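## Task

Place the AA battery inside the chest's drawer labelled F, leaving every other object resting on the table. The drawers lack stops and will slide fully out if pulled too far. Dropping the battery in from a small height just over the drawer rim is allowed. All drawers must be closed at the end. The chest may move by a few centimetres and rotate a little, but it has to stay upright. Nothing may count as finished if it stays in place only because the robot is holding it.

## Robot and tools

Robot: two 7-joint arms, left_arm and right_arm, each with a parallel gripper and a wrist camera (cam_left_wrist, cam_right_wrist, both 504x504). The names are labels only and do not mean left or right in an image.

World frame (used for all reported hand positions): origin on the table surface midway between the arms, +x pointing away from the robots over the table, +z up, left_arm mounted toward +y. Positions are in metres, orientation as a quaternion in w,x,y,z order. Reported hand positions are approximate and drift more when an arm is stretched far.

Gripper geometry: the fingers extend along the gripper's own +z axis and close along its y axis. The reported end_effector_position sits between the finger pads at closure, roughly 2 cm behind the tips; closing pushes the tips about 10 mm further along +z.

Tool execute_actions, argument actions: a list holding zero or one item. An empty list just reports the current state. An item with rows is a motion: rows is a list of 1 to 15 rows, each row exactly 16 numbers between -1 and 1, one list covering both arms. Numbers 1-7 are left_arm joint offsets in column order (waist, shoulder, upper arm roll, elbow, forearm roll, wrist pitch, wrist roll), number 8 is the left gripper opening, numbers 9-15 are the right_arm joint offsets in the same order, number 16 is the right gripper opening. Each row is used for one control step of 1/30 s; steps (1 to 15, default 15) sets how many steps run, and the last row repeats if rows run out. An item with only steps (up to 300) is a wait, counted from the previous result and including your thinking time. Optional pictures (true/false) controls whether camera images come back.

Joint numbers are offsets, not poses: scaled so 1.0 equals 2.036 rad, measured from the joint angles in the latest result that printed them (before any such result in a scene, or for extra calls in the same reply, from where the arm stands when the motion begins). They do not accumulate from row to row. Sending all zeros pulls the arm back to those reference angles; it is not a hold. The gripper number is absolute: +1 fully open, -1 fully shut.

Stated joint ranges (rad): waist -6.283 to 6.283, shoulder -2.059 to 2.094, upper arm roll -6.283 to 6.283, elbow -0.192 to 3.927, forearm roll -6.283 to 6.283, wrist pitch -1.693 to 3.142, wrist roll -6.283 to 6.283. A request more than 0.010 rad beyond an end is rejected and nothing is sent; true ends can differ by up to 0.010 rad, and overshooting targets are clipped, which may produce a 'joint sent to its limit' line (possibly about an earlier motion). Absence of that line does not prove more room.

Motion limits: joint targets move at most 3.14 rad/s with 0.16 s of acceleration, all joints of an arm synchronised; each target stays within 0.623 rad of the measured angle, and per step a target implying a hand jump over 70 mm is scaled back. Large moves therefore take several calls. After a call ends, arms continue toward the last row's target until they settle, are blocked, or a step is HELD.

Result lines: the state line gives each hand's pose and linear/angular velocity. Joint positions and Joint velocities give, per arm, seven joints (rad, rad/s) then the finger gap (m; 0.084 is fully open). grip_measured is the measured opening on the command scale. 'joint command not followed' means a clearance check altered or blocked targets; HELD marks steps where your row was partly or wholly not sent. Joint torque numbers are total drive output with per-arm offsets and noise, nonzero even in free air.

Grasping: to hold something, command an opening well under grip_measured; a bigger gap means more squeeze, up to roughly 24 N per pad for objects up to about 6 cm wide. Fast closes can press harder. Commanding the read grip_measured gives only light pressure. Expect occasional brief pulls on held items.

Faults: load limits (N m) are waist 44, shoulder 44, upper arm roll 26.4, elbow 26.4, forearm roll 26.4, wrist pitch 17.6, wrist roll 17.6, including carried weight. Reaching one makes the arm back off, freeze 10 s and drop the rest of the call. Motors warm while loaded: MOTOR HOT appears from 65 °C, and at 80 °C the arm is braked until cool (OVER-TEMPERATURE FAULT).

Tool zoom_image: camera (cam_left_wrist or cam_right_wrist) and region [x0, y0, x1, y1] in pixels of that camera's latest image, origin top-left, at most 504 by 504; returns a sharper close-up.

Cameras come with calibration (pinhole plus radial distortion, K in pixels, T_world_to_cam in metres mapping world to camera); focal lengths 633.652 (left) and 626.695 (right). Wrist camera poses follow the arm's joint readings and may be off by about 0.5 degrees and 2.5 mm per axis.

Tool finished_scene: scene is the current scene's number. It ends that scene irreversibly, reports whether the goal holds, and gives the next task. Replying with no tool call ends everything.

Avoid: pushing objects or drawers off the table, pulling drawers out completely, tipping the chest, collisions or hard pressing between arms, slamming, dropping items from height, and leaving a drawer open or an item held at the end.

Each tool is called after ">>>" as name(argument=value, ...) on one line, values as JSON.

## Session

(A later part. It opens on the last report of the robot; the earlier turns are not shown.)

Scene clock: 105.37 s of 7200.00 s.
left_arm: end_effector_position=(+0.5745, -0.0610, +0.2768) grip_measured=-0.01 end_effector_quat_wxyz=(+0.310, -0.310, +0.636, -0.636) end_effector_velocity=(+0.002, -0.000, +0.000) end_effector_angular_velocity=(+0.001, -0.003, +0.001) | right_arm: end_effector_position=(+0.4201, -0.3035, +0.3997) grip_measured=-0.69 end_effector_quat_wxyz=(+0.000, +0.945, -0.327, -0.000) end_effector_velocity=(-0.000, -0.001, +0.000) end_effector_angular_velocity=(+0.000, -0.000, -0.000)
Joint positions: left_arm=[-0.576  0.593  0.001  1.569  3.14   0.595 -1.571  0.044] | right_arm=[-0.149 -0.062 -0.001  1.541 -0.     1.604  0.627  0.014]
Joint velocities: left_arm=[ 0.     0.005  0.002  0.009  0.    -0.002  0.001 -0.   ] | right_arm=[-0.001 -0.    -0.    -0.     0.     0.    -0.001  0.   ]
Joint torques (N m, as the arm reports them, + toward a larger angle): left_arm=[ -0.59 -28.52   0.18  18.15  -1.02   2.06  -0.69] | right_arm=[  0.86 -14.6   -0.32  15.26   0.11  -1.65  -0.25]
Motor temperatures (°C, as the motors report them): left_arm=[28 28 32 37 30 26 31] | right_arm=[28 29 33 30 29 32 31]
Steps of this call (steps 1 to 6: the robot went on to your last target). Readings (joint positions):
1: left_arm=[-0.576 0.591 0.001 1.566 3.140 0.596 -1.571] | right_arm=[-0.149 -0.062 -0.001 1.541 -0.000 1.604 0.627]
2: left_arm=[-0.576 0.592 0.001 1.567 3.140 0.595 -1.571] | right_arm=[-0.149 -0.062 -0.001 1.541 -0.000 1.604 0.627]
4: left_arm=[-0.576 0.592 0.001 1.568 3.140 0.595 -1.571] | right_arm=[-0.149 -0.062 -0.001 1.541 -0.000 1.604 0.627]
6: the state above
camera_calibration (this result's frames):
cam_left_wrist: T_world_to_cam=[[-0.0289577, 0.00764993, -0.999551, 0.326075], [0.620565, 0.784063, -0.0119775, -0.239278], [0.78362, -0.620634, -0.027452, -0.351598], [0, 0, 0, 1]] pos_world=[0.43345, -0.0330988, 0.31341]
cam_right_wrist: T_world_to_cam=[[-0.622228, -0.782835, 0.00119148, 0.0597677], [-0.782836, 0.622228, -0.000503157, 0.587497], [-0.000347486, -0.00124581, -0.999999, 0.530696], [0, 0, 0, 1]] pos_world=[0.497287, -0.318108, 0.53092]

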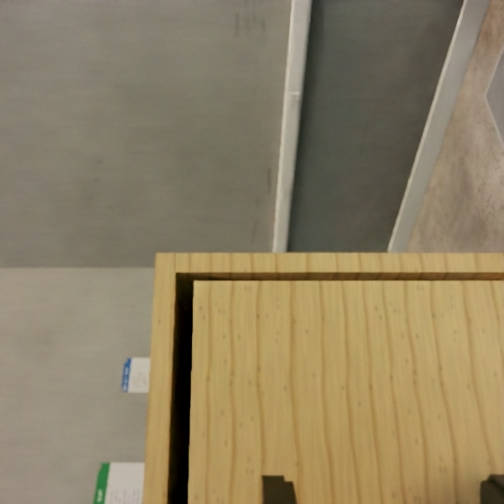

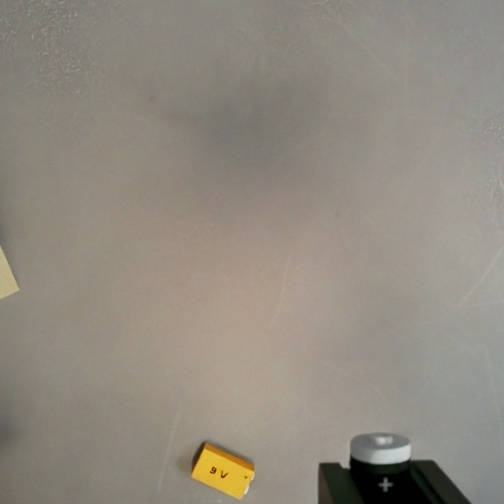

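>>> execute_actions(actions=[{"rows":[[0.002,0,0,0,0,0,0,-0.1,0,0,0,0,0,0,0,-0.92],[0.002,0,0,0,0,0,0,-0.2,0,0,0,0,0,0,0,-0.92],[0.002,0,0,0,0,0,0,-0.3,0,0,0,0,0,0,0,-0.92],[0.002,0,0,0,0,0,0,-0.4,0,0,0,0,0,0,0,-0.92],[0.002,0,0,0,0,0,0,-0.47,0,0,0,0,0,0,0,-0.92],[0.002,0,0,0,0,0,0,-0.54,0,0,0,0,0,0,0,-0.92],[0.002,0,0,0,0,0,0,-0.6,0,0,0,0,0,0,0,-0.92],[0.002,0,0,0,0,0,0,-0.66,0,0,0,0,0,0,0,-0.92],[0.002,0,0,0,0,0,0,-0.72,0,0,0,0,0,0,0,-0.92],[0.002,0,0,0,0,0,0,-0.8,0,0,0,0,0,0,0,-0.92],[0.002,0,0,0,0,0,0,-0.9,0,0,0,0,0,0,0,-0.92]],"steps":15}])

Scene clock: 113.07 s of 7200.00 s.
left_arm: end_effector_position=(+0.5764, -0.0585, +0.2765) grip_measured=-0.63 end_effector_quat_wxyz=(+0.311, -0.312, +0.635, -0.635) end_effector_velocity=(+0.001, -0.000, +0.004) end_effector_angular_velocity=(-0.004, -0.005, +0.000) | right_arm: end_effector_position=(+0.4201, -0.3035, +0.3997) grip_measured=-0.69 end_effector_quat_wxyz=(+0.000, +0.945, -0.327, -0.000) end_effector_velocity=(-0.001, -0.000, +0.000) end_effector_angular_velocity=(-0.000, +0.001, +0.001)
Joint positions: left_arm=[-0.572  0.593  0.001  1.569  3.14   0.595 -1.571  0.016] | right_arm=[-0.149 -0.062 -0.001  1.541 -0.     1.604  0.627  0.014]
Joint velocities: left_arm=[ 0.001 -0.003  0.     0.003  0.001  0.001 -0.001  0.   ] | right_arm=[-0.    -0.001  0.    -0.    -0.     0.001 -0.001  0.   ]
Joint torques (N m, as the arm reports them, + toward a larger angle): left_arm=[ -0.75 -29.49  -0.01  19.05  -0.69   2.3   -0.79] | right_arm=[  0.95 -14.55  -0.29  15.04   0.03  -1.69  -0.23]
Motor temperatures (°C, as the motors report them): left_arm=[28 28 32 37 30 26 31] | right_arm=[28 29 33 31 29 32 31]
Steps of this call (steps 1 to 15: the robot went on to your last target; steps 16 to 90: nothing new was sent; then 4.20 s passed at rest; steps 91 to 105: all 15 steps of this action). Readings (joint positions):
91: left_arm=[-0.576 0.594 0.001 1.570 3.140 0.594 -1.571] | right_arm=[-0.149 -0.062 -0.001 1.541 -0.000 1.604 0.627]
92: left_arm=[-0.576 0.594 0.001 1.570 3.140 0.594 -1.571] | right_arm=[-0.149 -0.062 -0.001 1.541 -0.000 1.604 0.627]
94: left_arm=[-0.574 0.593 0.000 1.569 3.140 0.595 -1.571] | right_arm=[-0.149 -0.062 -0.001 1.541 -0.000 1.604 0.627]
98: left_arm=[-0.572 0.593 0.001 1.569 3.140 0.594 -1.571] | right_arm=[-0.149 -0.062 -0.001 1.541 -0.000 1.604 0.627]
105: the state above
camera_calibration (this result's frames):
cam_left_wrist: T_world_to_cam=[[-0.0294686, 0.00792134, -0.999534, 0.326055], [0.617372, 0.78658, -0.0119679, -0.240484], [0.786119, -0.617437, -0.0280698, -0.352615], [0, 0, 0, 1]] pos_world=[0.435274, -0.0311401, 0.313127]
cam_right_wrist: T_world_to_cam=[[-0.622228, -0.782835, 0.00119139, 0.0597678], [-0.782836, 0.622228, -0.000503307, 0.587497], [-0.000347312, -0.00124584, -0.999999, 0.530696], [0, 0, 0, 1]] pos_world=[0.497287, -0.318108, 0.53092]

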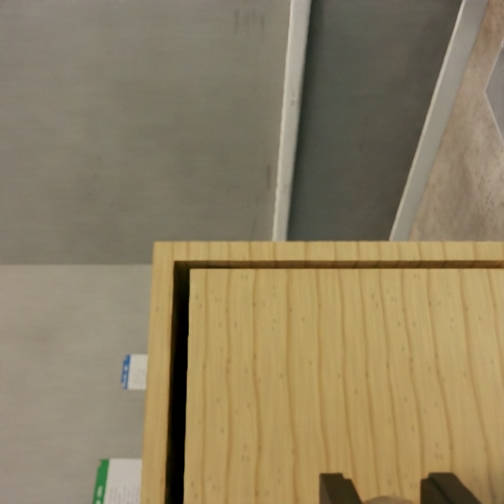

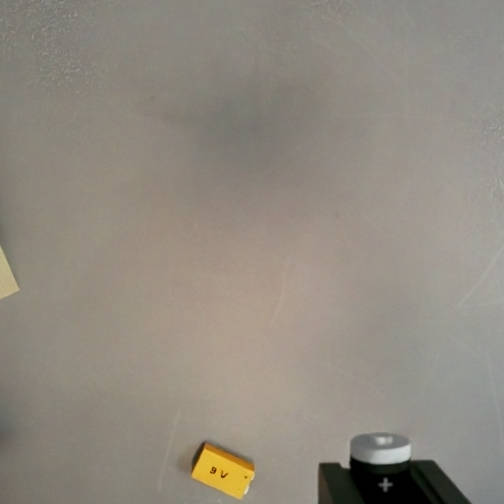

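>>> execute_actions(actions=[{"rows":[[-0.0005,-0.003,0,-0.0049,0,0.0019,0,-0.9,0,0,0,0,0,0,0,-0.92],[-0.0013,-0.0075,0,-0.0123,0,0.0048,0,-0.9,0,0,0,0,0,0,0,-0.92],[-0.0022,-0.0126,0,-0.0207,0,0.008,0,-0.9,0,0,0,0,0,0,0,-0.92],[-0.0032,-0.018,0,-0.0295,0,0.0115,0,-0.9,0,0,0,0,0,0,0,-0.92],[-0.0042,-0.024,0,-0.0394,0,0.0153,0,-0.9,0,0,0,0,0,0,0,-0.92],[-0.0053,-0.03,0,-0.0492,0,0.0191,0,-0.9,0,0,0,0,0,0,0,-0.92],[-0.0064,-0.0355,0,-0.0581,0,0.0225,0,-0.9,0,0,0,0,0,0,0,-0.92],[-0.0075,-0.041,0,-0.067,0,0.0259,0,-0.9,0,0,0,0,0,0,0,-0.92],[-0.0085,-0.0465,0,-0.076,0,0.0294,0,-0.9,0,0,0,0,0,0,0,-0.92],[-0.0096,-0.052,0,-0.0849,0,0.0328,0,-0.9,0,0,0,0,0,0,0,-0.92],[-0.0107,-0.0575,0,-0.0938,0,0.0362,0,-0.9,0,0,0,0,0,0,0,-0.92]],"steps":15}], pictures=false)

>>> execute_actions(actions=[{"steps":8}])

Scene clock: 135.00 s of 7200.00 s.
left_arm: end_effector_position=(+0.5413, -0.0504, +0.2757) grip_measured=-0.63 end_effector_quat_wxyz=(+0.304, -0.305, +0.638, -0.638) end_effector_velocity=(-0.050, +0.009, -0.002) end_effector_angular_velocity=(-0.002, +0.000, -0.033) | right_arm: end_effector_position=(+0.4201, -0.3035, +0.3997) grip_measured=-0.69 end_effector_quat_wxyz=(+0.000, +0.945, -0.327, -0.000) end_effector_velocity=(+0.000, +0.000, -0.000) end_effector_angular_velocity=(-0.001, +0.000, +0.001)
Joint positions: left_arm=[-0.592  0.489  0.     1.399  3.14   0.66  -1.571  0.016] | right_arm=[-0.149 -0.062 -0.001  1.541 -0.     1.604  0.627  0.014]
Joint velocities: left_arm=[-0.029 -0.137 -0.004 -0.224  0.001  0.088 -0.    -0.   ] | right_arm=[ 0.002  0.    -0.    -0.    -0.001 -0.    -0.    -0.   ]
Joint torques (N m, as the arm reports them, + toward a larger angle): left_arm=[ -0.43 -26.36   0.59  20.01  -0.96   2.14  -0.76] | right_arm=[  0.69 -14.69  -0.14  15.12   0.16  -1.67  -0.13]
Motor temperatures (°C, as the motors report them): left_arm=[28 28 32 37 30 26 31] | right_arm=[28 29 33 31 29 32 31]
Steps of this call (steps 1 to 15: the robot went on to your last target; steps 16 to 90: nothing new was sent; then 18.43 s passed at rest; steps 91 to 105: all 15 steps of this action). Readings (joint positions):
91: left_arm=[-0.572 0.593 0.001 1.569 3.140 0.595 -1.571] | right_arm=[-0.149 -0.062 -0.001 1.541 -0.000 1.604 0.627]
92: left_arm=[-0.572 0.592 0.001 1.567 3.140 0.595 -1.571] | right_arm=[-0.149 -0.062 -0.001 1.541 -0.000 1.604 0.627]
94: left_arm=[-0.573 0.586 0.001 1.557 3.140 0.600 -1.571] | right_arm=[-0.149 -0.062 -0.001 1.541 -0.000 1.604 0.627]
98: left_arm=[-0.579 0.555 0.001 1.506 3.140 0.619 -1.571] | right_arm=[-0.149 -0.062 -0.001 1.541 -0.000 1.604 0.627]
105: the state above

Scene clock: 135.27 s of 7200.00 s.
left_arm: end_effector_position=(+0.5379, -0.0486, +0.2755) grip_measured=-0.63 end_effector_quat_wxyz=(+0.304, -0.305, +0.638, -0.638) end_effector_velocity=(-0.003, +0.000, +0.000) end_effector_angular_velocity=(-0.001, -0.001, -0.003) | right_arm: end_effector_position=(+0.4201, -0.3035, +0.3997) grip_measured=-0.69 end_effector_quat_wxyz=(+0.000, +0.945, -0.327, -0.000) end_effector_velocity=(-0.000, -0.000, +0.000) end_effector_angular_velocity=(-0.001, +0.000, -0.001)
Joint positions: left_arm=[-0.593  0.477  0.001  1.38   3.14   0.668 -1.571  0.016] | right_arm=[-0.149 -0.062 -0.001  1.541 -0.     1.604  0.627  0.014]
Joint velocities: left_arm=[-0.002 -0.009 -0.001 -0.015 -0.     0.007  0.    -0.   ] | right_arm=[-0.    -0.001  0.    -0.    -0.001  0.001  0.001 -0.   ]
Joint torques (N m, as the arm reports them, + toward a larger angle): left_arm=[ -0.73 -26.91   0.17  18.45  -0.83   2.26  -0.8 ] | right_arm=[  1.08 -14.72  -0.14  15.22   0.08  -1.76  -0.28]
Motor temperatures (°C, as the motors report them): left_arm=[28 28 32 37 30 26 31] | right_arm=[28 29 33 31 29 32 31]
Steps of this call (steps 1 to 8: the robot went on to your last target). Readings (joint positions):
1: left_arm=[-0.592 0.485 0.000 1.392 3.140 0.662 -1.571] | right_arm=[-0.149 -0.062 -0.001 1.541 -0.000 1.604 0.627]
2: left_arm=[-0.593 0.482 0.000 1.388 3.140 0.664 -1.571] | right_arm=[-0.149 -0.062 -0.001 1.541 -0.000 1.604 0.627]
4: left_arm=[-0.593 0.479 0.001 1.383 3.140 0.666 -1.571] | right_arm=[-0.149 -0.062 -0.001 1.541 -0.000 1.604 0.627]
8: the state above
camera_calibration (this result's frames):
cam_left_wrist: T_world_to_cam=[[-0.0291569, 0.00856358, -0.999538, 0.323744], [0.633793, 0.773412, -0.0118617, -0.233998], [0.772953, -0.633846, -0.0279778, -0.31], [0, 0, 0, 1]] pos_world=[0.397361, -0.0182875, 0.312145]
cam_right_wrist: T_world_to_cam=[[-0.622229, -0.782835, 0.00119119, 0.0597679], [-0.782836, 0.622228, -0.000503477, 0.587497], [-0.00034705, -0.00124578, -0.999999, 0.530696], [0, 0, 0, 1]] pos_world=[0.497287, -0.318108, 0.530921]

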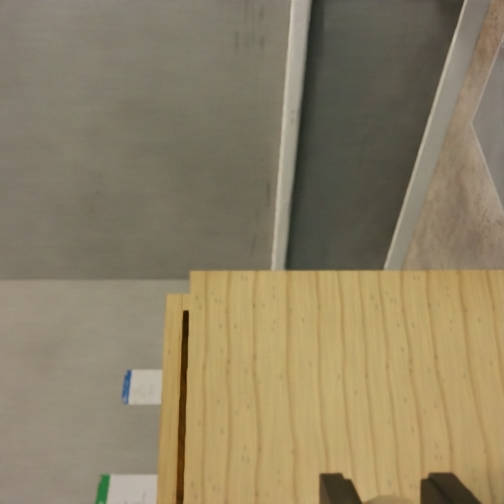

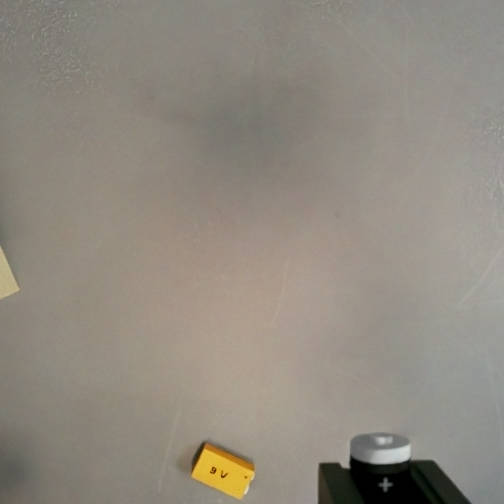

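>>> execute_actions(actions=[{"rows":[[-0.001,-0.0042,0,-0.0066,0,0.0024,0,-0.9,0.1886,0.1614,0,0.1481,0,-0.1366,-0.0177,-0.92],[-0.0023,-0.01,0,-0.0158,0,0.0057,0,-0.9,0.1886,0.1614,0,0.1481,0,-0.1366,-0.0177,-0.92],[-0.0038,-0.0164,0,-0.0257,0,0.0093,0,-0.9,0.1886,0.1614,0,0.1481,0,-0.1366,-0.0177,-0.92],[-0.0054,-0.0238,0,-0.0373,0,0.0135,0,-0.9,0.1886,0.1614,0,0.1481,0,-0.1366,-0.0177,-0.92],[-0.0071,-0.0312,0,-0.0489,0,0.0176,0,-0.9,0.1886,0.1614,0,0.1481,0,-0.1366,-0.0177,-0.92],[-0.0088,-0.0386,0,-0.0605,0,0.0218,0,-0.9,0.1886,0.1614,0,0.1481,0,-0.1366,-0.0177,-0.92],[-0.0105,-0.046,0,-0.0721,0,0.026,0,-0.9,0.1886,0.1614,0,0.1481,0,-0.1366,-0.0177,-0.92],[-0.0121,-0.0529,0,-0.0829,0,0.0299,0,-0.9,0.1886,0.1614,0,0.1481,0,-0.1366,-0.0177,-0.92],[-0.0137,-0.0592,0,-0.0923,0,0.033,0,-0.9,0.1886,0.1614,0,0.1481,0,-0.1366,-0.0177,-0.92],[-0.0153,-0.0654,0,-0.1017,0,0.0362,0,-0.9,0.1886,0.1614,0,0.1481,0,-0.1366,-0.0177,-0.92],[-0.017,-0.0717,0,-0.1111,0,0.0393,0,-0.9,0.1886,0.1614,0,0.1481,0,-0.1366,-0.0177,-0.92],[-0.0186,-0.078,0,-0.1204,0,0.0424,0,-0.9,0.1886,0.1614,0,0.1481,0,-0.1366,-0.0177,-0.92],[-0.0202,-0.0842,0,-0.1298,0,0.0456,0,-0.9,0.1886,0.1614,0,0.1481,0,-0.1366,-0.0177,-0.92],[-0.0218,-0.0905,0,-0.1392,0,0.0487,0,-0.9,0.1886,0.1614,0,0.1481,0,-0.1366,-0.0177,-0.92]],"steps":15}], pictures=false)

>>> execute_actions(actions=[{"steps":20}])

Scene clock: 185.27 s of 7200.00 s.
left_arm: end_effector_position=(+0.4857, -0.0367, +0.2746) grip_measured=-0.63 end_effector_quat_wxyz=(+0.293, -0.294, +0.643, -0.643) end_effector_velocity=(-0.144, +0.037, -0.004) end_effector_angular_velocity=(+0.002, +0.000, -0.094) | right_arm: end_effector_position=(+0.5145, -0.1631, +0.3946) grip_measured=-0.69 end_effector_quat_wxyz=(-0.033, +0.978, -0.189, +0.077) end_effector_velocity=(+0.156, +0.366, -0.020) end_effector_angular_velocity=(+0.074, -0.370, +0.633)
Joint positions: left_arm=[-0.627  0.336  0.001  1.162  3.14   0.745 -1.571  0.016] | right_arm=[ 0.112  0.161 -0.001  1.746 -0.     1.416  0.603  0.014]
Joint velocities: left_arm=[-0.096 -0.381  0.001 -0.576  0.     0.194  0.001  0.   ] | right_arm=[ 0.581  0.499 -0.002  0.456  0.001 -0.42  -0.054 -0.   ]
Joint torques (N m, as the arm reports them, + toward a larger angle): left_arm=[  0.02 -23.82  -0.11  17.89  -0.86   1.94  -0.72] | right_arm=[  1.4  -20.23  -0.1   15.14   0.06  -1.69  -0.01]
Motor temperatures (°C, as the motors report them): left_arm=[28 28 32 37 30 26 31] | right_arm=[28 29 33 31 29 32 31]
Steps of this call (steps 1 to 30: the robot went on to your last target; steps 31 to 100: nothing new was sent; then 46.17 s passed at rest; steps 101 to 115: all 15 steps of this action). Readings (joint positions):
101: left_arm=[-0.594 0.476 0.001 1.378 3.140 0.668 -1.571] | right_arm=[-0.149 -0.062 -0.002 1.541 -0.000 1.604 0.627]
102: left_arm=[-0.594 0.475 0.001 1.376 3.140 0.669 -1.571] | right_arm=[-0.146 -0.060 -0.002 1.544 -0.001 1.602 0.627]
104: left_arm=[-0.596 0.468 0.001 1.364 3.140 0.674 -1.571] | right_arm=[-0.117 -0.035 -0.008 1.570 -0.001 1.579 0.624]
108: left_arm=[-0.605 0.428 0.001 1.303 3.140 0.696 -1.571] | right_arm=[-0.028 0.042 -0.000 1.636 -0.000 1.517 0.616]
115: the state above

Scene clock: 185.93 s of 7200.00 s.
left_arm: end_effector_position=(+0.4695, -0.0321, +0.2741) grip_measured=-0.63 end_effector_quat_wxyz=(+0.290, -0.291, +0.645, -0.645) end_effector_velocity=(-0.001, -0.000, +0.001) end_effector_angular_velocity=(-0.000, -0.001, -0.001) | right_arm: end_effector_position=(+0.5409, -0.0817, +0.3904) grip_measured=-0.69 end_effector_quat_wxyz=(-0.056, +0.985, -0.123, +0.111) end_effector_velocity=(+0.000, +0.003, -0.001) end_effector_angular_velocity=(-0.000, -0.000, +0.004)
Joint positions: left_arm=[-0.638  0.293  0.001  1.096  3.14   0.767 -1.571  0.016] | right_arm=[ 0.234  0.266 -0.002  1.842 -0.     1.326  0.591  0.014]
Joint velocities: left_arm=[-0.    -0.002 -0.001 -0.001  0.     0.001  0.     0.   ] | right_arm=[ 0.004  0.004  0.002  0.002 -0.001 -0.002  0.002 -0.   ]
Joint torques (N m, as the arm reports them, + toward a larger angle): left_arm=[ -1.15 -23.    -0.03  17.35  -0.64   2.13  -0.7 ] | right_arm=[  0.85 -21.41  -0.21  15.79   0.04  -2.01  -0.3 ]
Motor temperatures (°C, as the motors report them): left_arm=[28 28 32 37 30 26 31] | right_arm=[28 29 33 31 29 32 31]
Steps of this call (steps 1 to 20: the robot went on to your last target). Readings (joint positions):
1: left_arm=[-0.630 0.324 0.001 1.143 3.140 0.751 -1.571] | right_arm=[0.131 0.178 -0.001 1.761 -0.000 1.402 0.601]
2: left_arm=[-0.633 0.315 0.001 1.129 3.140 0.755 -1.571] | right_arm=[0.150 0.194 -0.001 1.776 -0.000 1.388 0.599]
4: left_arm=[-0.635 0.304 0.000 1.112 3.140 0.761 -1.571] | right_arm=[0.187 0.226 -0.001 1.805 -0.000 1.361 0.596]
8: left_arm=[-0.637 0.296 0.001 1.101 3.140 0.765 -1.571] | right_arm=[0.225 0.258 0.001 1.832 -0.000 1.335 0.592]
20: the state above
camera_calibration (this result's frames):
cam_left_wrist: T_world_to_cam=[[-0.0287847, 0.0097689, -0.999538, 0.320055], [0.667259, 0.74473, -0.0119372, -0.220011], [0.74427, -0.667294, -0.0279552, -0.234358], [0, 0, 0, 1]] pos_world=[0.330442, 0.00433671, 0.31073]
cam_right_wrist: T_world_to_cam=[[-0.233464, -0.962559, -0.137746, 0.137862], [-0.94371, 0.258436, -0.20645, 0.681853], [0.234319, 0.081794, -0.968713, 0.389412], [0, 0, 0, 1]] pos_world=[0.584411, -0.075367, 0.536986]

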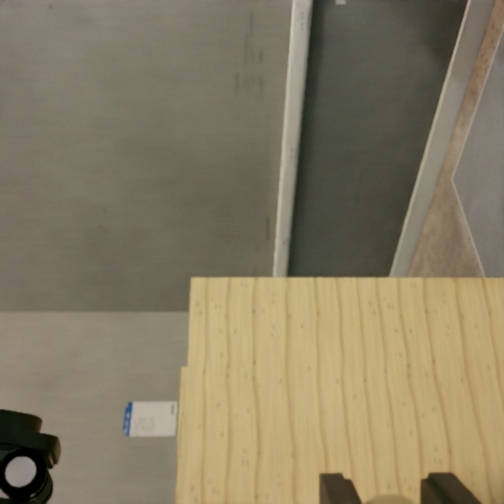

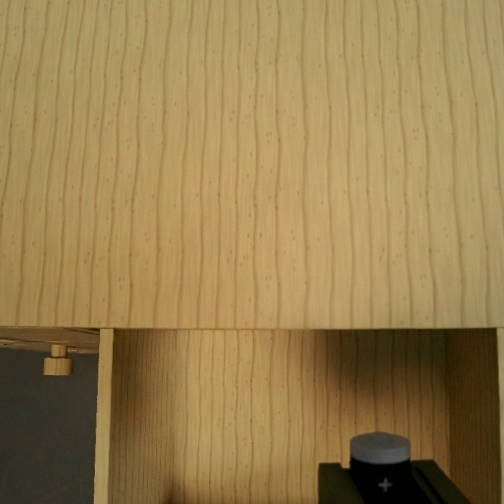

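>>> execute_actions(actions=[{"rows":[[0,0,0,0,0,0,0,-0.9,0.0128,0.0046,0,-0.1,0,-0.1046,0.0123,-0.92]],"steps":15}])

Scene clock: 196.73 s of 7200.00 s.
left_arm: end_effector_position=(+0.4694, -0.0321, +0.2741) grip_measured=-0.63 end_effector_quat_wxyz=(+0.290, -0.291, +0.645, -0.645) end_effector_velocity=(-0.001, -0.001, -0.000) end_effector_angular_velocity=(-0.001, +0.001, -0.001) | right_arm: end_effector_position=(+0.5469, -0.0633, +0.3190) grip_measured=-0.69 end_effector_quat_wxyz=(-0.059, +0.984, -0.122, +0.112) end_effector_velocity=(+0.004, +0.001, +0.000) end_effector_angular_velocity=(+0.011, -0.031, -0.002)
Joint positions: left_arm=[-0.638  0.293  0.001  1.096  3.14   0.767 -1.571  0.016] | right_arm=[ 0.259  0.274 -0.002  1.646 -0.     1.118  0.616  0.014]
Joint velocities: left_arm=[ 0.    -0.    -0.001  0.     0.    -0.001 -0.001 -0.   ] | right_arm=[ 0.001 -0.015 -0.002 -0.032 -0.001 -0.051  0.002 -0.   ]
Joint torques (N m, as the arm reports them, + toward a larger angle): left_arm=[ -0.87 -22.46  -0.02  17.52  -0.88   2.21  -0.74] | right_arm=[  1.   -20.17  -0.36  15.02   0.18  -1.68  -0.07]
Motor temperatures (°C, as the motors report them): left_arm=[28 28 32 37 30 26 31] | right_arm=[28 30 33 31 29 32 31]
Steps of this call (steps 1 to 15: the robot went on to your last target; steps 16 to 90: nothing new was sent; then 7.30 s passed at rest; steps 91 to 105: all 15 steps of this action). Readings (joint positions):
91: left_arm=[-0.638 0.293 0.001 1.096 3.140 0.767 -1.571] | right_arm=[0.235 0.267 -0.001 1.843 -0.000 1.326 0.591]
92: left_arm=[-0.638 0.293 0.001 1.096 3.140 0.767 -1.571] | right_arm=[0.235 0.266 -0.002 1.840 -0.000 1.322 0.592]
94: left_arm=[-0.638 0.293 0.001 1.096 3.140 0.767 -1.571] | right_arm=[0.239 0.264 -0.003 1.810 -0.001 1.284 0.596]
98: left_arm=[-0.638 0.293 0.001 1.096 3.140 0.767 -1.571] | right_arm=[0.255 0.277 -0.001 1.684 -0.000 1.167 0.610]
105: the state above
camera_calibration (this result's frames):
cam_left_wrist: T_world_to_cam=[[-0.0288046, 0.0097758, -0.999537, 0.320062], [0.667332, 0.744665, -0.0119481, -0.219981], [0.744204, -0.667367, -0.0279735, -0.23431], [0, 0, 0, 1]] pos_world=[0.330394, 0.00431241, 0.310731]
cam_right_wrist: T_world_to_cam=[[-0.231925, -0.961869, -0.144981, 0.148675], [-0.943668, 0.258644, -0.206383, 0.66792], [0.236012, 0.0889483, -0.967671, 0.31647], [0, 0, 0, 1]] pos_world=[0.590085, -0.0578969, 0.465641]

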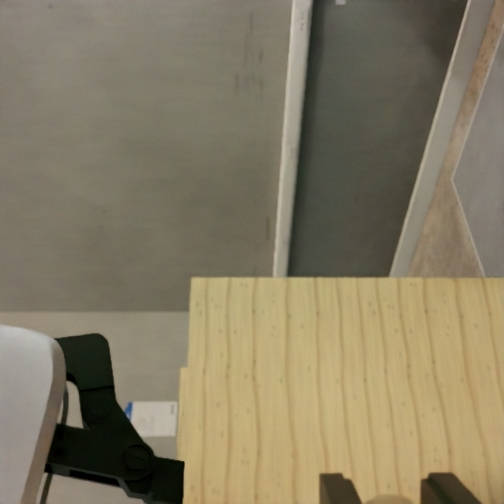

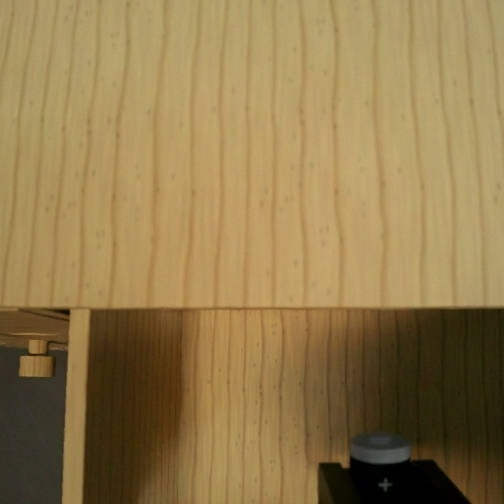

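Inside the drawer. Release and lift.

>>> execute_actions(actions=[{"rows":[[0,0,0,0,0,0,0,-0.9,0,0.0007,0,-0.0037,0,-0.0025,0,-0.68],[0,0,0,0,0,0,0,-0.9,0,0.0007,0,-0.0037,0,-0.0025,0,-0.55],[0,0,0,0,0,0,0,-0.9,0,0.0007,0,-0.0037,0,-0.0025,0,-0.35]],"steps":9}], pictures=false)

>>> execute_actions(actions=[{"rows":[[0,0,0,0,0,0,0,-0.9,-0.0128,-0.0046,0,0.1,0,0.125,0,-0.35]],"steps":15}])

Scene clock: 202.53 s of 7200.00 s.
left_arm: end_effector_position=(+0.4695, -0.0321, +0.2740) grip_measured=-0.63 end_effector_quat_wxyz=(+0.290, -0.291, +0.645, -0.645) end_effector_velocity=(+0.000, +0.000, +0.000) end_effector_angular_velocity=(-0.000, +0.001, +0.001) | right_arm: end_effector_position=(+0.5465, -0.0634, +0.3152) grip_measured=-0.37 end_effector_quat_wxyz=(-0.059, +0.985, -0.122, +0.110) end_effector_velocity=(+0.000, +0.000, -0.001) end_effector_angular_velocity=(+0.001, -0.000, +0.000)
Joint positions: left_arm=[-0.638  0.293  0.001  1.096  3.14   0.767 -1.571  0.016] | right_arm=[ 0.259  0.275 -0.002  1.638 -0.     1.113  0.616  0.028]
Joint velocities: left_arm=[ 0.    -0.     0.     0.001 -0.    -0.002 -0.001  0.   ] | right_arm=[-0.     0.     0.001 -0.001  0.001 -0.002 -0.     0.   ]
Joint torques (N m, as the arm reports them, + toward a larger angle): left_arm=[ -0.76 -22.41   0.26  17.4   -0.91   2.18  -0.69] | right_arm=[  1.15 -21.72  -0.41  16.04   0.17  -2.01  -0.13]
Motor temperatures (°C, as the motors report them): left_arm=[28 28 32 37 30 26 31] | right_arm=[28 30 33 31 29 32 31]
Steps of this call (steps 1 to 15: the robot went on to your last target; steps 16 to 90: nothing new was sent; then 2.50 s passed at rest; steps 91 to 99: all 9 steps of this action). Readings (joint positions):
91: left_arm=[-0.638 0.293 0.001 1.096 3.140 0.767 -1.571] | right_arm=[0.260 0.275 -0.002 1.639 -0.000 1.114 0.616]
92: left_arm=[-0.638 0.293 0.001 1.096 3.140 0.767 -1.571] | right_arm=[0.260 0.275 -0.002 1.639 -0.000 1.113 0.616]
94: left_arm=[-0.638 0.293 0.001 1.096 3.140 0.767 -1.571] | right_arm=[0.260 0.275 -0.002 1.639 -0.000 1.113 0.616]
98: left_arm=[-0.638 0.293 0.001 1.096 3.140 0.767 -1.571] | right_arm=[0.260 0.275 -0.002 1.639 -0.001 1.113 0.616]
99: the state above

Scene clock: 203.03 s of 7200.00 s.
left_arm: end_effector_position=(+0.4695, -0.0321, +0.2740) grip_measured=-0.63 end_effector_quat_wxyz=(+0.290, -0.291, +0.645, -0.645) end_effector_velocity=(-0.000, -0.000, -0.000) end_effector_angular_velocity=(+0.002, -0.000, -0.000) | right_arm: end_effector_position=(+0.5325, -0.0847, +0.3816) grip_measured=-0.37 end_effector_quat_wxyz=(-0.047, +0.985, -0.135, +0.092) end_effector_velocity=(-0.008, -0.003, -0.008) end_effector_angular_velocity=(-0.019, +0.056, -0.004)
Joint positions: left_arm=[-0.638  0.293  0.001  1.096  3.14   0.767 -1.571  0.016] | right_arm=[ 0.234  0.267 -0.002  1.835 -0.     1.361  0.616  0.028]
Joint velocities: left_arm=[-0.     0.     0.     0.     0.    -0.001  0.002 -0.   ] | right_arm=[-0.003  0.021  0.002  0.029  0.     0.066  0.003 -0.   ]
Joint torques (N m, as the arm reports them, + toward a larger angle): left_arm=[ -0.73 -22.31   0.25  17.29  -0.7    2.08  -0.79] | right_arm=[  0.97 -22.88  -0.42  16.6    0.06  -1.72  -0.24]
Motor temperatures (°C, as the motors report them): left_arm=[28 28 32 37 30 26 31] | right_arm=[28 30 33 31 29 32 31]
Steps of this call (steps 1 to 15: all 15 steps of this action). Readings (joint positions):
1: left_arm=[-0.638 0.293 0.001 1.096 3.140 0.767 -1.571] | right_arm=[0.259 0.275 -0.002 1.639 -0.000 1.113 0.616]
2: left_arm=[-0.638 0.293 0.001 1.096 3.140 0.767 -1.571] | right_arm=[0.259 0.275 -0.002 1.641 -0.000 1.117 0.616]
4: left_arm=[-0.638 0.293 0.001 1.096 3.140 0.767 -1.571] | right_arm=[0.256 0.277 -0.001 1.667 -0.000 1.156 0.616]
8: left_arm=[-0.638 0.293 0.001 1.096 3.140 0.767 -1.571] | right_arm=[0.240 0.266 -0.003 1.791 -0.001 1.298 0.616]
15: the state above
camera_calibration (this result's frames):
cam_left_wrist: T_world_to_cam=[[-0.0288263, 0.0098144, -0.999536, 0.320038], [0.667272, 0.744718, -0.0119315, -0.220008], [0.744256, -0.667307, -0.0280163, -0.234335], [0, 0, 0, 1]] pos_world=[0.330436, 0.00432981, 0.310699]
cam_right_wrist: T_world_to_cam=[[-0.261885, -0.957849, -0.118077, 0.139825], [-0.945327, 0.279231, -0.168484, 0.660982], [0.194353, 0.0674983, -0.978607, 0.406961], [0, 0, 0, 1]] pos_world=[0.582367, -0.0781051, 0.52613]

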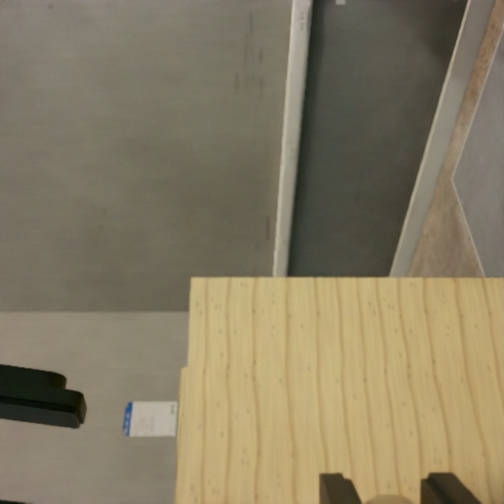

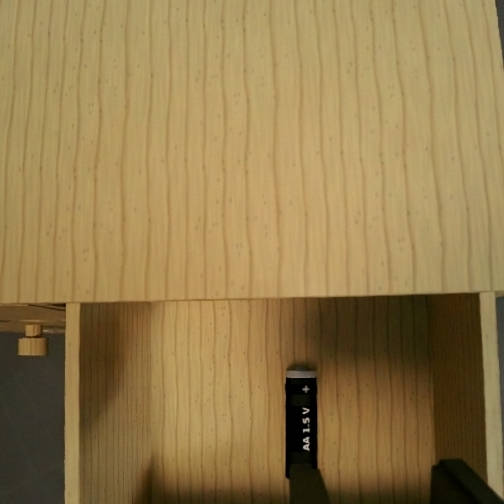

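>>> execute_actions(actions=[{"rows":[[0.0008,0.003,0,0.0045,0,-0.0015,0,-0.9,0,-0.025,0,0,0,0.025,0,-0.35],[0.0023,0.0086,0,0.013,0,-0.0043,0,-0.9,0,-0.025,0,0,0,0.025,0,-0.35],[0.0042,0.0158,0,0.0238,0,-0.0079,0,-0.9,0,-0.025,0,0,0,0.025,0,-0.35],[0.0061,0.023,0,0.0347,0,-0.0115,0,-0.9,0,-0.025,0,0,0,0.025,0,-0.35],[0.0081,0.0302,0,0.0457,0,-0.0151,0,-0.9,0,-0.025,0,0,0,0.025,0,-0.35],[0.01,0.0375,0,0.0566,0,-0.0187,0,-0.9,0,-0.025,0,0,0,0.025,0,-0.35],[0.012,0.0462,0,0.0703,0,-0.0236,0,-0.9,0,-0.025,0,0,0,0.025,0,-0.35],[0.0139,0.055,0,0.0839,0,-0.0286,0,-0.9,0,-0.025,0,0,0,0.025,0,-0.35],[0.0159,0.0637,0,0.0976,0,-0.0335,0,-0.9,0,-0.025,0,0,0,0.025,0,-0.35],[0.0178,0.0724,0,0.1113,0,-0.0384,0,-0.9,0,-0.025,0,0,0,0.025,0,-0.35],[0.0198,0.0812,0,0.1249,0,-0.0434,0,-0.9,0,-0.025,0,0,0,0.025,0,-0.35],[0.0217,0.0899,0,0.1386,0,-0.0483,0,-0.9,0,-0.025,0,0,0,0.025,0,-0.35],[0.0235,0.099,0,0.1534,0,-0.054,0,-0.9,0,-0.025,0,0,0,0.025,0,-0.35],[0.0253,0.1082,0,0.1683,0,-0.0597,0,-0.9,0,-0.025,0,0,0,0.025,0,-0.35],[0.0271,0.1173,0,0.1831,0,-0.0654,0,-0.9,0,-0.025,0,0,0,0.025,0,-0.35]],"steps":15}], pictures=false)

>>> execute_actions(actions=[{"steps":12}])

Scene clock: 212.97 s of 7200.00 s.
left_arm: end_effector_position=(+0.5284, -0.0465, +0.2756) grip_measured=-0.63 end_effector_quat_wxyz=(+0.302, -0.303, +0.639, -0.639) end_effector_velocity=(+0.185, -0.046, +0.004) end_effector_angular_velocity=(+0.001, -0.001, +0.110) | right_arm: end_effector_position=(+0.5156, -0.0908, +0.4040) grip_measured=-0.37 end_effector_quat_wxyz=(-0.047, +0.986, -0.135, +0.091) end_effector_velocity=(-0.002, -0.000, +0.008) end_effector_angular_velocity=(+0.005, -0.011, -0.001)
Joint positions: left_arm=[-0.6    0.451  0.001  1.338  3.14   0.683 -1.571  0.016] | right_arm=[ 0.234  0.218 -0.002  1.834 -0.     1.412  0.616  0.028]
Joint velocities: left_arm=[ 0.112  0.519 -0.001  0.822  0.    -0.302  0.001 -0.   ] | right_arm=[ 0.001 -0.01  -0.     0.007  0.     0.005  0.001  0.   ]
Joint torques (N m, as the arm reports them, + toward a larger angle): left_arm=[ -0.29 -26.29   0.28  18.75  -1.07   2.18  -0.77] | right_arm=[  1.06 -20.22  -0.34  15.6    0.05  -1.93  -0.24]
Motor temperatures (°C, as the motors report them): left_arm=[28 28 32 37 30 26 31] | right_arm=[28 30 33 31 29 32 31]
Steps of this call (steps 1 to 15: the robot went on to your last target; steps 16 to 90: nothing new was sent; then 6.43 s passed at rest; steps 91 to 105: all 15 steps of this action). Readings (joint positions):
91: left_arm=[-0.638 0.293 0.001 1.096 3.140 0.767 -1.571] | right_arm=[0.233 0.266 -0.002 1.842 -0.000 1.367 0.616]
92: left_arm=[-0.638 0.294 0.001 1.097 3.140 0.766 -1.571] | right_arm=[0.233 0.264 -0.002 1.841 -0.000 1.370 0.616]
94: left_arm=[-0.636 0.301 0.000 1.108 3.140 0.762 -1.571] | right_arm=[0.234 0.247 -0.002 1.836 -0.001 1.389 0.616]
98: left_arm=[-0.625 0.341 0.001 1.168 3.140 0.743 -1.571] | right_arm=[0.234 0.219 -0.002 1.839 -0.000 1.406 0.616]
105: the state above

Scene clock: 213.37 s of 7200.00 s.
left_arm: end_effector_position=(+0.5559, -0.0536, +0.2764) grip_measured=-0.63 end_effector_quat_wxyz=(+0.307, -0.308, +0.637, -0.637) end_effector_velocity=(+0.007, -0.000, +0.001) end_effector_angular_velocity=(-0.001, -0.002, +0.005) | right_arm: end_effector_position=(+0.5154, -0.0908, +0.4051) grip_measured=-0.37 end_effector_quat_wxyz=(-0.047, +0.985, -0.135, +0.092) end_effector_velocity=(-0.000, +0.001, +0.001) end_effector_angular_velocity=(+0.001, -0.002, +0.002)
Joint positions: left_arm=[-0.583  0.53   0.001  1.466  3.14   0.635 -1.571  0.016] | right_arm=[ 0.234  0.216 -0.002  1.835 -0.     1.412  0.616  0.028]
Joint velocities: left_arm=[ 0.004  0.015  0.002  0.027  0.001 -0.009 -0.001  0.   ] | right_arm=[ 0.001 -0.001  0.     0.     0.    -0.    -0.    -0.   ]
Joint torques (N m, as the arm reports them, + toward a larger angle): left_arm=[ -0.48 -27.86   0.59  19.12  -1.03   2.34  -0.72] | right_arm=[  1.14 -20.1   -0.31  15.37   0.03  -1.87  -0.11]
Motor temperatures (°C, as the motors report them): left_arm=[28 28 32 37 30 26 31] | right_arm=[28 30 33 31 29 32 31]
Steps of this call (steps 1 to 12: the robot went on to your last target). Readings (joint positions):
1: left_arm=[-0.596 0.468 0.001 1.366 3.140 0.672 -1.571] | right_arm=[0.234 0.217 -0.002 1.834 -0.000 1.412 0.616]
2: left_arm=[-0.592 0.485 0.001 1.393 3.140 0.662 -1.571] | right_arm=[0.234 0.217 -0.002 1.835 -0.000 1.412 0.616]
4: left_arm=[-0.587 0.509 0.002 1.432 3.140 0.648 -1.571] | right_arm=[0.234 0.217 -0.002 1.835 -0.000 1.412 0.616]
8: left_arm=[-0.584 0.526 0.001 1.459 3.140 0.637 -1.571] | right_arm=[0.234 0.216 -0.002 1.835 -0.000 1.412 0.616]
12: the state above
camera_calibration (this result's frames):
cam_left_wrist: T_world_to_cam=[[-0.0290453, 0.00787835, -0.999547, 0.325127], [0.626263, 0.779519, -0.0120541, -0.236965], [0.779071, -0.626329, -0.0275753, -0.330152], [0, 0, 0, 1]] pos_world=[0.415057, -0.0246262, 0.31302]
cam_right_wrist: T_world_to_cam=[[-0.261947, -0.957831, -0.118079, 0.13228], [-0.945339, 0.279282, -0.16833, 0.650426], [0.194209, 0.0675316, -0.978633, 0.433709], [0, 0, 0, 1]] pos_world=[0.565294, -0.0842396, 0.549547]

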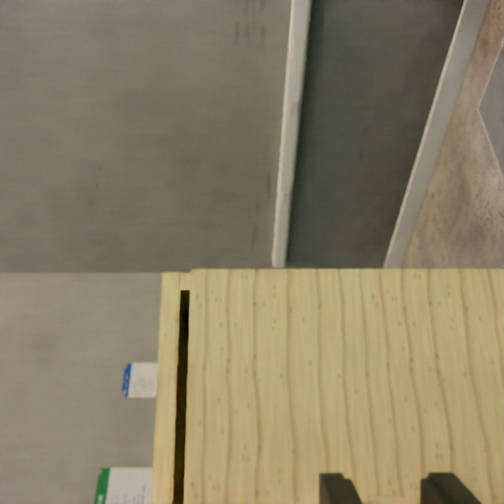

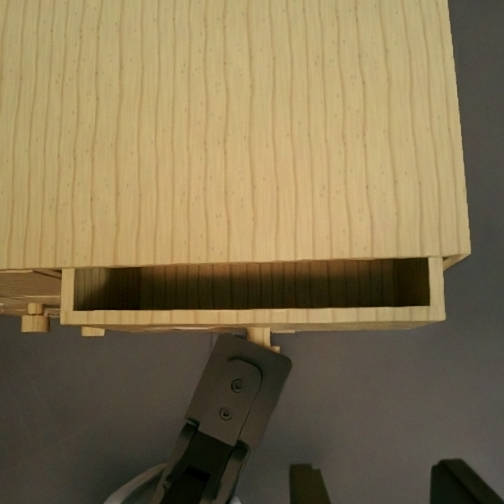

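>>> execute_actions(actions=[{"rows":[[0.0008,0.0049,0,0.008,0,-0.0031,0,-0.9,0,0,0,0,0,0,0,-0.35],[0.0017,0.0097,0,0.0159,0,-0.0062,0,-0.9,0,0,0,0,0,0,0,-0.35],[0.0025,0.0146,0,0.0239,0,-0.0093,0,-0.9,0,0,0,0,0,0,0,-0.35],[0.0034,0.0194,0,0.0318,0,-0.0124,0,-0.9,0,0,0,0,0,0,0,-0.35],[0.0041,0.0237,0,0.0387,0,-0.015,0,-0.9,0,0,0,0,0,0,0,-0.35],[0.0046,0.0269,0,0.044,0,-0.0171,0,-0.9,0,0,0,0,0,0,0,-0.35],[0.0052,0.0298,0,0.0488,0,-0.019,0,-0.9,0,0,0,0,0,0,0,-0.35],[0.0056,0.0324,0,0.053,0,-0.0206,0,-0.9,0,0,0,0,0,0,0,-0.35]],"steps":15}], pictures=false)

>>> execute_actions(actions=[{"steps":8}])

Scene clock: 219.90 s of 7200.00 s.
left_arm: end_effector_position=(+0.5764, -0.0587, +0.2767) grip_measured=-0.63 end_effector_quat_wxyz=(+0.311, -0.311, +0.635, -0.635) end_effector_velocity=(+0.004, -0.006, -0.000) end_effector_angular_velocity=(-0.001, +0.004, -0.003) | right_arm: end_effector_position=(+0.5154, -0.0908, +0.4051) grip_measured=-0.37 end_effector_quat_wxyz=(-0.047, +0.985, -0.135, +0.092) end_effector_velocity=(-0.001, +0.001, -0.000) end_effector_angular_velocity=(-0.001, +0.002, +0.002)
Joint positions: left_arm=[-0.572  0.593  0.001  1.569  3.14   0.594 -1.571  0.016] | right_arm=[ 0.234  0.216 -0.002  1.835 -0.     1.412  0.616  0.028]
Joint velocities: left_arm=[ 0.001  0.024 -0.004  0.041  0.    -0.02  -0.001  0.   ] | right_arm=[ 0.002  0.001 -0.    -0.     0.     0.001 -0.001 -0.   ]
Joint torques (N m, as the arm reports them, + toward a larger angle): left_arm=[ -0.33 -29.15   0.48  19.26  -1.     2.23  -0.71] | right_arm=[  0.9  -20.01  -0.42  15.34   0.    -1.97  -0.22]
Motor temperatures (°C, as the motors report them): left_arm=[28 28 32 38 30 26 31] | right_arm=[28 30 33 31 29 32 31]
Steps of this call (steps 1 to 30: the robot went on to your last target; steps 31 to 100: nothing new was sent; then 2.70 s passed at rest; steps 101 to 115: all 15 steps of this action). Readings (joint positions):
101: left_arm=[-0.583 0.532 0.001 1.469 3.140 0.634 -1.571] | right_arm=[0.234 0.216 -0.002 1.835 -0.000 1.412 0.616]
102: left_arm=[-0.583 0.533 0.001 1.471 3.140 0.633 -1.571] | right_arm=[0.234 0.216 -0.002 1.835 -0.000 1.412 0.616]
104: left_arm=[-0.582 0.540 0.001 1.483 3.140 0.628 -1.571] | right_arm=[0.234 0.216 -0.002 1.835 -0.000 1.412 0.616]
108: left_arm=[-0.577 0.568 0.001 1.529 3.140 0.610 -1.571] | right_arm=[0.234 0.216 -0.002 1.835 -0.000 1.412 0.616]
115: the state above

Scene clock: 220.17 s of 7200.00 s.
left_arm: end_effector_position=(+0.5767, -0.0594, +0.2766) grip_measured=-0.63 end_effector_quat_wxyz=(+0.310, -0.311, +0.635, -0.635) end_effector_velocity=(+0.000, -0.001, -0.000) end_effector_angular_velocity=(-0.001, +0.000, -0.000) | right_arm: end_effector_position=(+0.5154, -0.0908, +0.4051) grip_measured=-0.37 end_effector_quat_wxyz=(-0.047, +0.985, -0.135, +0.092) end_effector_velocity=(-0.000, +0.000, -0.000) end_effector_angular_velocity=(-0.000, +0.002, -0.000)
Joint positions: left_arm=[-0.572  0.596  0.     1.573  3.14   0.593 -1.571  0.016] | right_arm=[ 0.234  0.216 -0.002  1.835 -0.     1.412  0.616  0.028]
Joint velocities: left_arm=[ 0.     0.003 -0.001  0.003 -0.     0.    -0.     0.   ] | right_arm=[ 0.     0.     0.    -0.     0.     0.002  0.    -0.   ]
Joint torques (N m, as the arm reports them, + toward a larger angle): left_arm=[  0.29 -29.86   0.61  19.41  -1.26   2.38  -0.8 ] | right_arm=[  0.87 -20.17  -0.21  15.59  -0.01  -1.95  -0.23]
Motor temperatures (°C, as the motors report them): left_arm=[28 28 32 38 30 26 31] | right_arm=[28 30 33 31 29 32 31]
Steps of this call (steps 1 to 8: the robot went on to your last target). Readings (joint positions):
1: left_arm=[-0.572 0.594 0.000 1.571 3.140 0.594 -1.571] | right_arm=[0.234 0.216 -0.002 1.835 -0.000 1.412 0.616]
2: left_arm=[-0.572 0.595 0.000 1.571 3.140 0.593 -1.571] | right_arm=[0.234 0.216 -0.002 1.835 -0.000 1.412 0.616]
4: left_arm=[-0.572 0.595 0.000 1.572 3.140 0.593 -1.571] | right_arm=[0.234 0.216 -0.002 1.835 -0.000 1.412 0.616]
8: the state above
camera_calibration (this result's frames):
cam_left_wrist: T_world_to_cam=[[-0.0295992, 0.00767446, -0.999532, 0.326251], [0.617978, 0.7861, -0.0122645, -0.240199], [0.785638, -0.618052, -0.0280106, -0.353191], [0, 0, 0, 1]] pos_world=[0.435574, -0.0319738, 0.31326]
cam_right_wrist: T_world_to_cam=[[-0.261947, -0.957831, -0.11808, 0.13228], [-0.945339, 0.279282, -0.16833, 0.650427], [0.19421, 0.0675321, -0.978633, 0.433709], [0, 0, 0, 1]] pos_world=[0.565294, -0.0842396, 0.549548]

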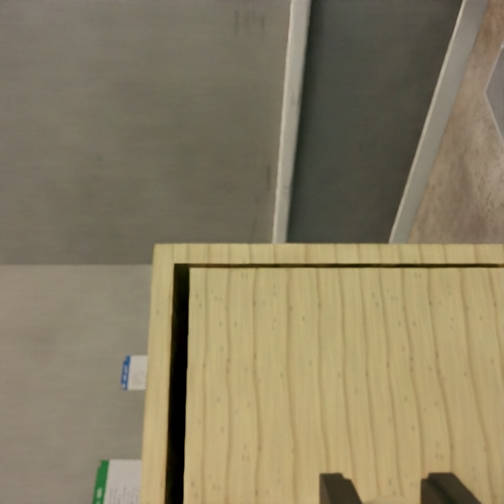

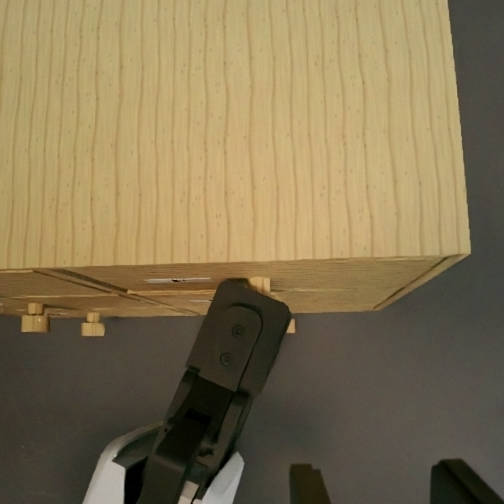

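Seated (waist torque rose). Release and retreat.

>>> execute_actions(actions=[{"rows":[[0,0,0,0,0,0,0,-0.5,0,0,0,0,0,0,0,-0.35],[0,0,0,0,0,0,0,-0.2,0,0,0,0,0,0,0,-0.35],[0,0,0,0,0,0,0,0.1,0,0,0,0,0,0,0,-0.35],[0,0,0,0,0,0,0,0.1,0,0,0,0,0,0,0,-0.35],[0,0,0,0,0,0,0,0.1,0,0,0,0,0,0,0,-0.35],[0,0,0,0,0,0,0,0.1,0,0,0,0,0,0,0,-0.35],[0,0,0,0,0,0,0,0.1,0,0,0,0,0,0,0,-0.35],[0,-0.0729,0,-0.1175,0,0.0447,0,0.1,0,0,0,0,0,0,0,-0.35]],"steps":15}], pictures=false)

>>> execute_actions(actions=[{"steps":10}])

Scene clock: 225.03 s of 7200.00 s.
left_arm: end_effector_position=(+0.5494, -0.0379, +0.2766) grip_measured=+0.09 end_effector_quat_wxyz=(+0.310, -0.312, +0.635, -0.635) end_effector_velocity=(-0.108, +0.080, +0.001) end_effector_angular_velocity=(-0.001, -0.001, -0.005) | right_arm: end_effector_position=(+0.5154, -0.0908, +0.4051) grip_measured=-0.37 end_effector_quat_wxyz=(-0.047, +0.985, -0.135, +0.092) end_effector_velocity=(-0.000, +0.001, -0.000) end_effector_angular_velocity=(-0.000, -0.000, +0.002)
Joint positions: left_arm=[-0.572  0.483  0.     1.392  3.14   0.66  -1.571  0.048] | right_arm=[ 0.234  0.216 -0.002  1.835 -0.     1.412  0.616  0.028]
Joint velocities: left_arm=[-0.002 -0.42  -0.003 -0.659  0.001  0.24   0.    -0.   ] | right_arm=[ 0.001  0.    -0.     0.     0.    -0.    -0.001  0.   ]
Joint torques (N m, as the arm reports them, + toward a larger angle): left_arm=[ -0.47 -22.03   0.5   21.5   -0.96   2.02  -0.8 ] | right_arm=[  0.98 -19.94  -0.24  15.45   0.09  -1.92  -0.26]
Motor temperatures (°C, as the motors report them): left_arm=[28 28 32 38 30 26 31] | right_arm=[28 30 33 31 29 32 31]
Steps of this call (steps 1 to 15: the robot went on to your last target; steps 16 to 90: nothing new was sent; then 1.37 s passed at rest; steps 91 to 105: all 15 steps of this action). Readings (joint positions):
91: left_arm=[-0.572 0.596 0.001 1.574 3.140 0.593 -1.571] | right_arm=[0.234 0.216 -0.002 1.835 -0.000 1.412 0.616]
92: left_arm=[-0.572 0.596 0.001 1.574 3.140 0.593 -1.571] | right_arm=[0.234 0.216 -0.002 1.835 -0.000 1.412 0.616]
94: left_arm=[-0.571 0.595 0.002 1.575 3.140 0.594 -1.571] | right_arm=[0.234 0.216 -0.002 1.835 -0.000 1.412 0.616]
98: left_arm=[-0.571 0.595 0.002 1.575 3.140 0.594 -1.571] | right_arm=[0.234 0.216 -0.002 1.835 -0.000 1.412 0.616]
105: the state above

Scene clock: 225.37 s of 7200.00 s.
left_arm: end_effector_position=(+0.5403, -0.0310, +0.2759) grip_measured=+0.09 end_effector_quat_wxyz=(+0.311, -0.311, +0.635, -0.635) end_effector_velocity=(-0.004, +0.002, -0.002) end_effector_angular_velocity=(+0.003, +0.002, -0.000) | right_arm: end_effector_position=(+0.5154, -0.0908, +0.4051) grip_measured=-0.37 end_effector_quat_wxyz=(-0.047, +0.985, -0.135, +0.092) end_effector_velocity=(-0.000, +0.000, -0.000) end_effector_angular_velocity=(-0.000, +0.001, -0.000)
Joint positions: left_arm=[-0.572  0.449  0.     1.336  3.14   0.683 -1.571  0.048] | right_arm=[ 0.234  0.216 -0.002  1.835 -0.     1.412  0.616  0.028]
Joint velocities: left_arm=[-0.    -0.01   0.    -0.02  -0.     0.007  0.002 -0.   ] | right_arm=[ 0.    -0.    -0.     0.     0.     0.001  0.    -0.   ]
Joint torques (N m, as the arm reports them, + toward a larger angle): left_arm=[ -0.48 -25.44   0.27  18.13  -0.9    1.99  -0.67] | right_arm=[  1.04 -20.04  -0.3   15.36   0.12  -1.88  -0.13]
Motor temperatures (°C, as the motors report them): left_arm=[28 28 32 38 30 26 31] | right_arm=[28 30 33 31 29 32 31]
Steps of this call (steps 1 to 10: the robot went on to your last target). Readings (joint positions):
1: left_arm=[-0.572 0.471 0.000 1.374 3.140 0.667 -1.571] | right_arm=[0.234 0.216 -0.002 1.835 -0.000 1.412 0.616]
2: left_arm=[-0.572 0.464 0.000 1.362 3.140 0.672 -1.571] | right_arm=[0.234 0.216 -0.002 1.835 -0.000 1.412 0.616]
4: left_arm=[-0.572 0.456 0.000 1.349 3.140 0.678 -1.571] | right_arm=[0.234 0.216 -0.002 1.835 -0.000 1.412 0.616]
8: left_arm=[-0.572 0.450 0.000 1.338 3.140 0.682 -1.571] | right_arm=[0.234 0.216 -0.002 1.835 -0.000 1.412 0.616]
10: the state above
camera_calibration (this result's frames):
cam_left_wrist: T_world_to_cam=[[-0.0292422, 0.00748409, -0.999544, 0.324119], [0.617816, 0.786228, -0.0121877, -0.240011], [0.785779, -0.617891, -0.0276148, -0.307292], [0, 0, 0, 1]] pos_world=[0.399224, -0.00359529, 0.31256]
cam_right_wrist: T_world_to_cam=[[-0.261947, -0.957831, -0.11808, 0.13228], [-0.945339, 0.279282, -0.16833, 0.650427], [0.194209, 0.0675321, -0.978633, 0.433709], [0, 0, 0, 1]] pos_world=[0.565294, -0.0842396, 0.549548]

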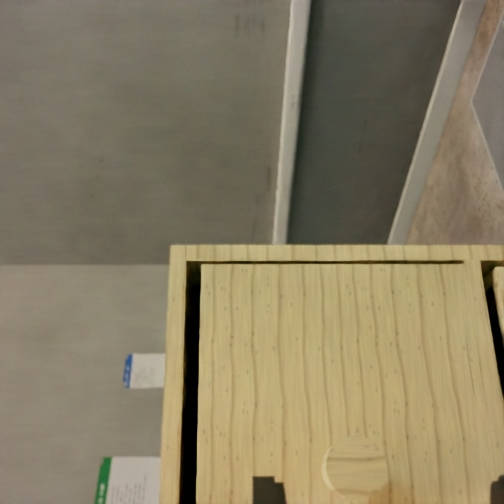

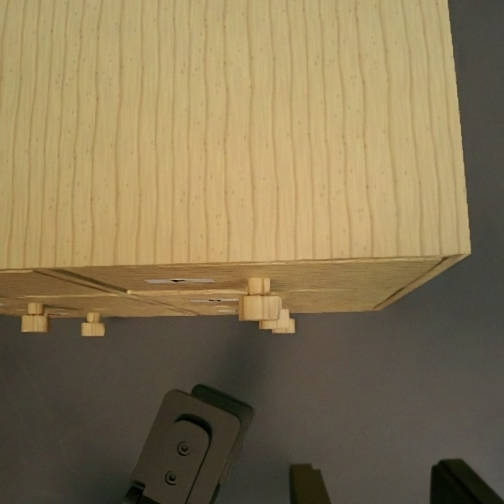

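>>> finished_scene(scene=2)

The scene is finished: the task was done.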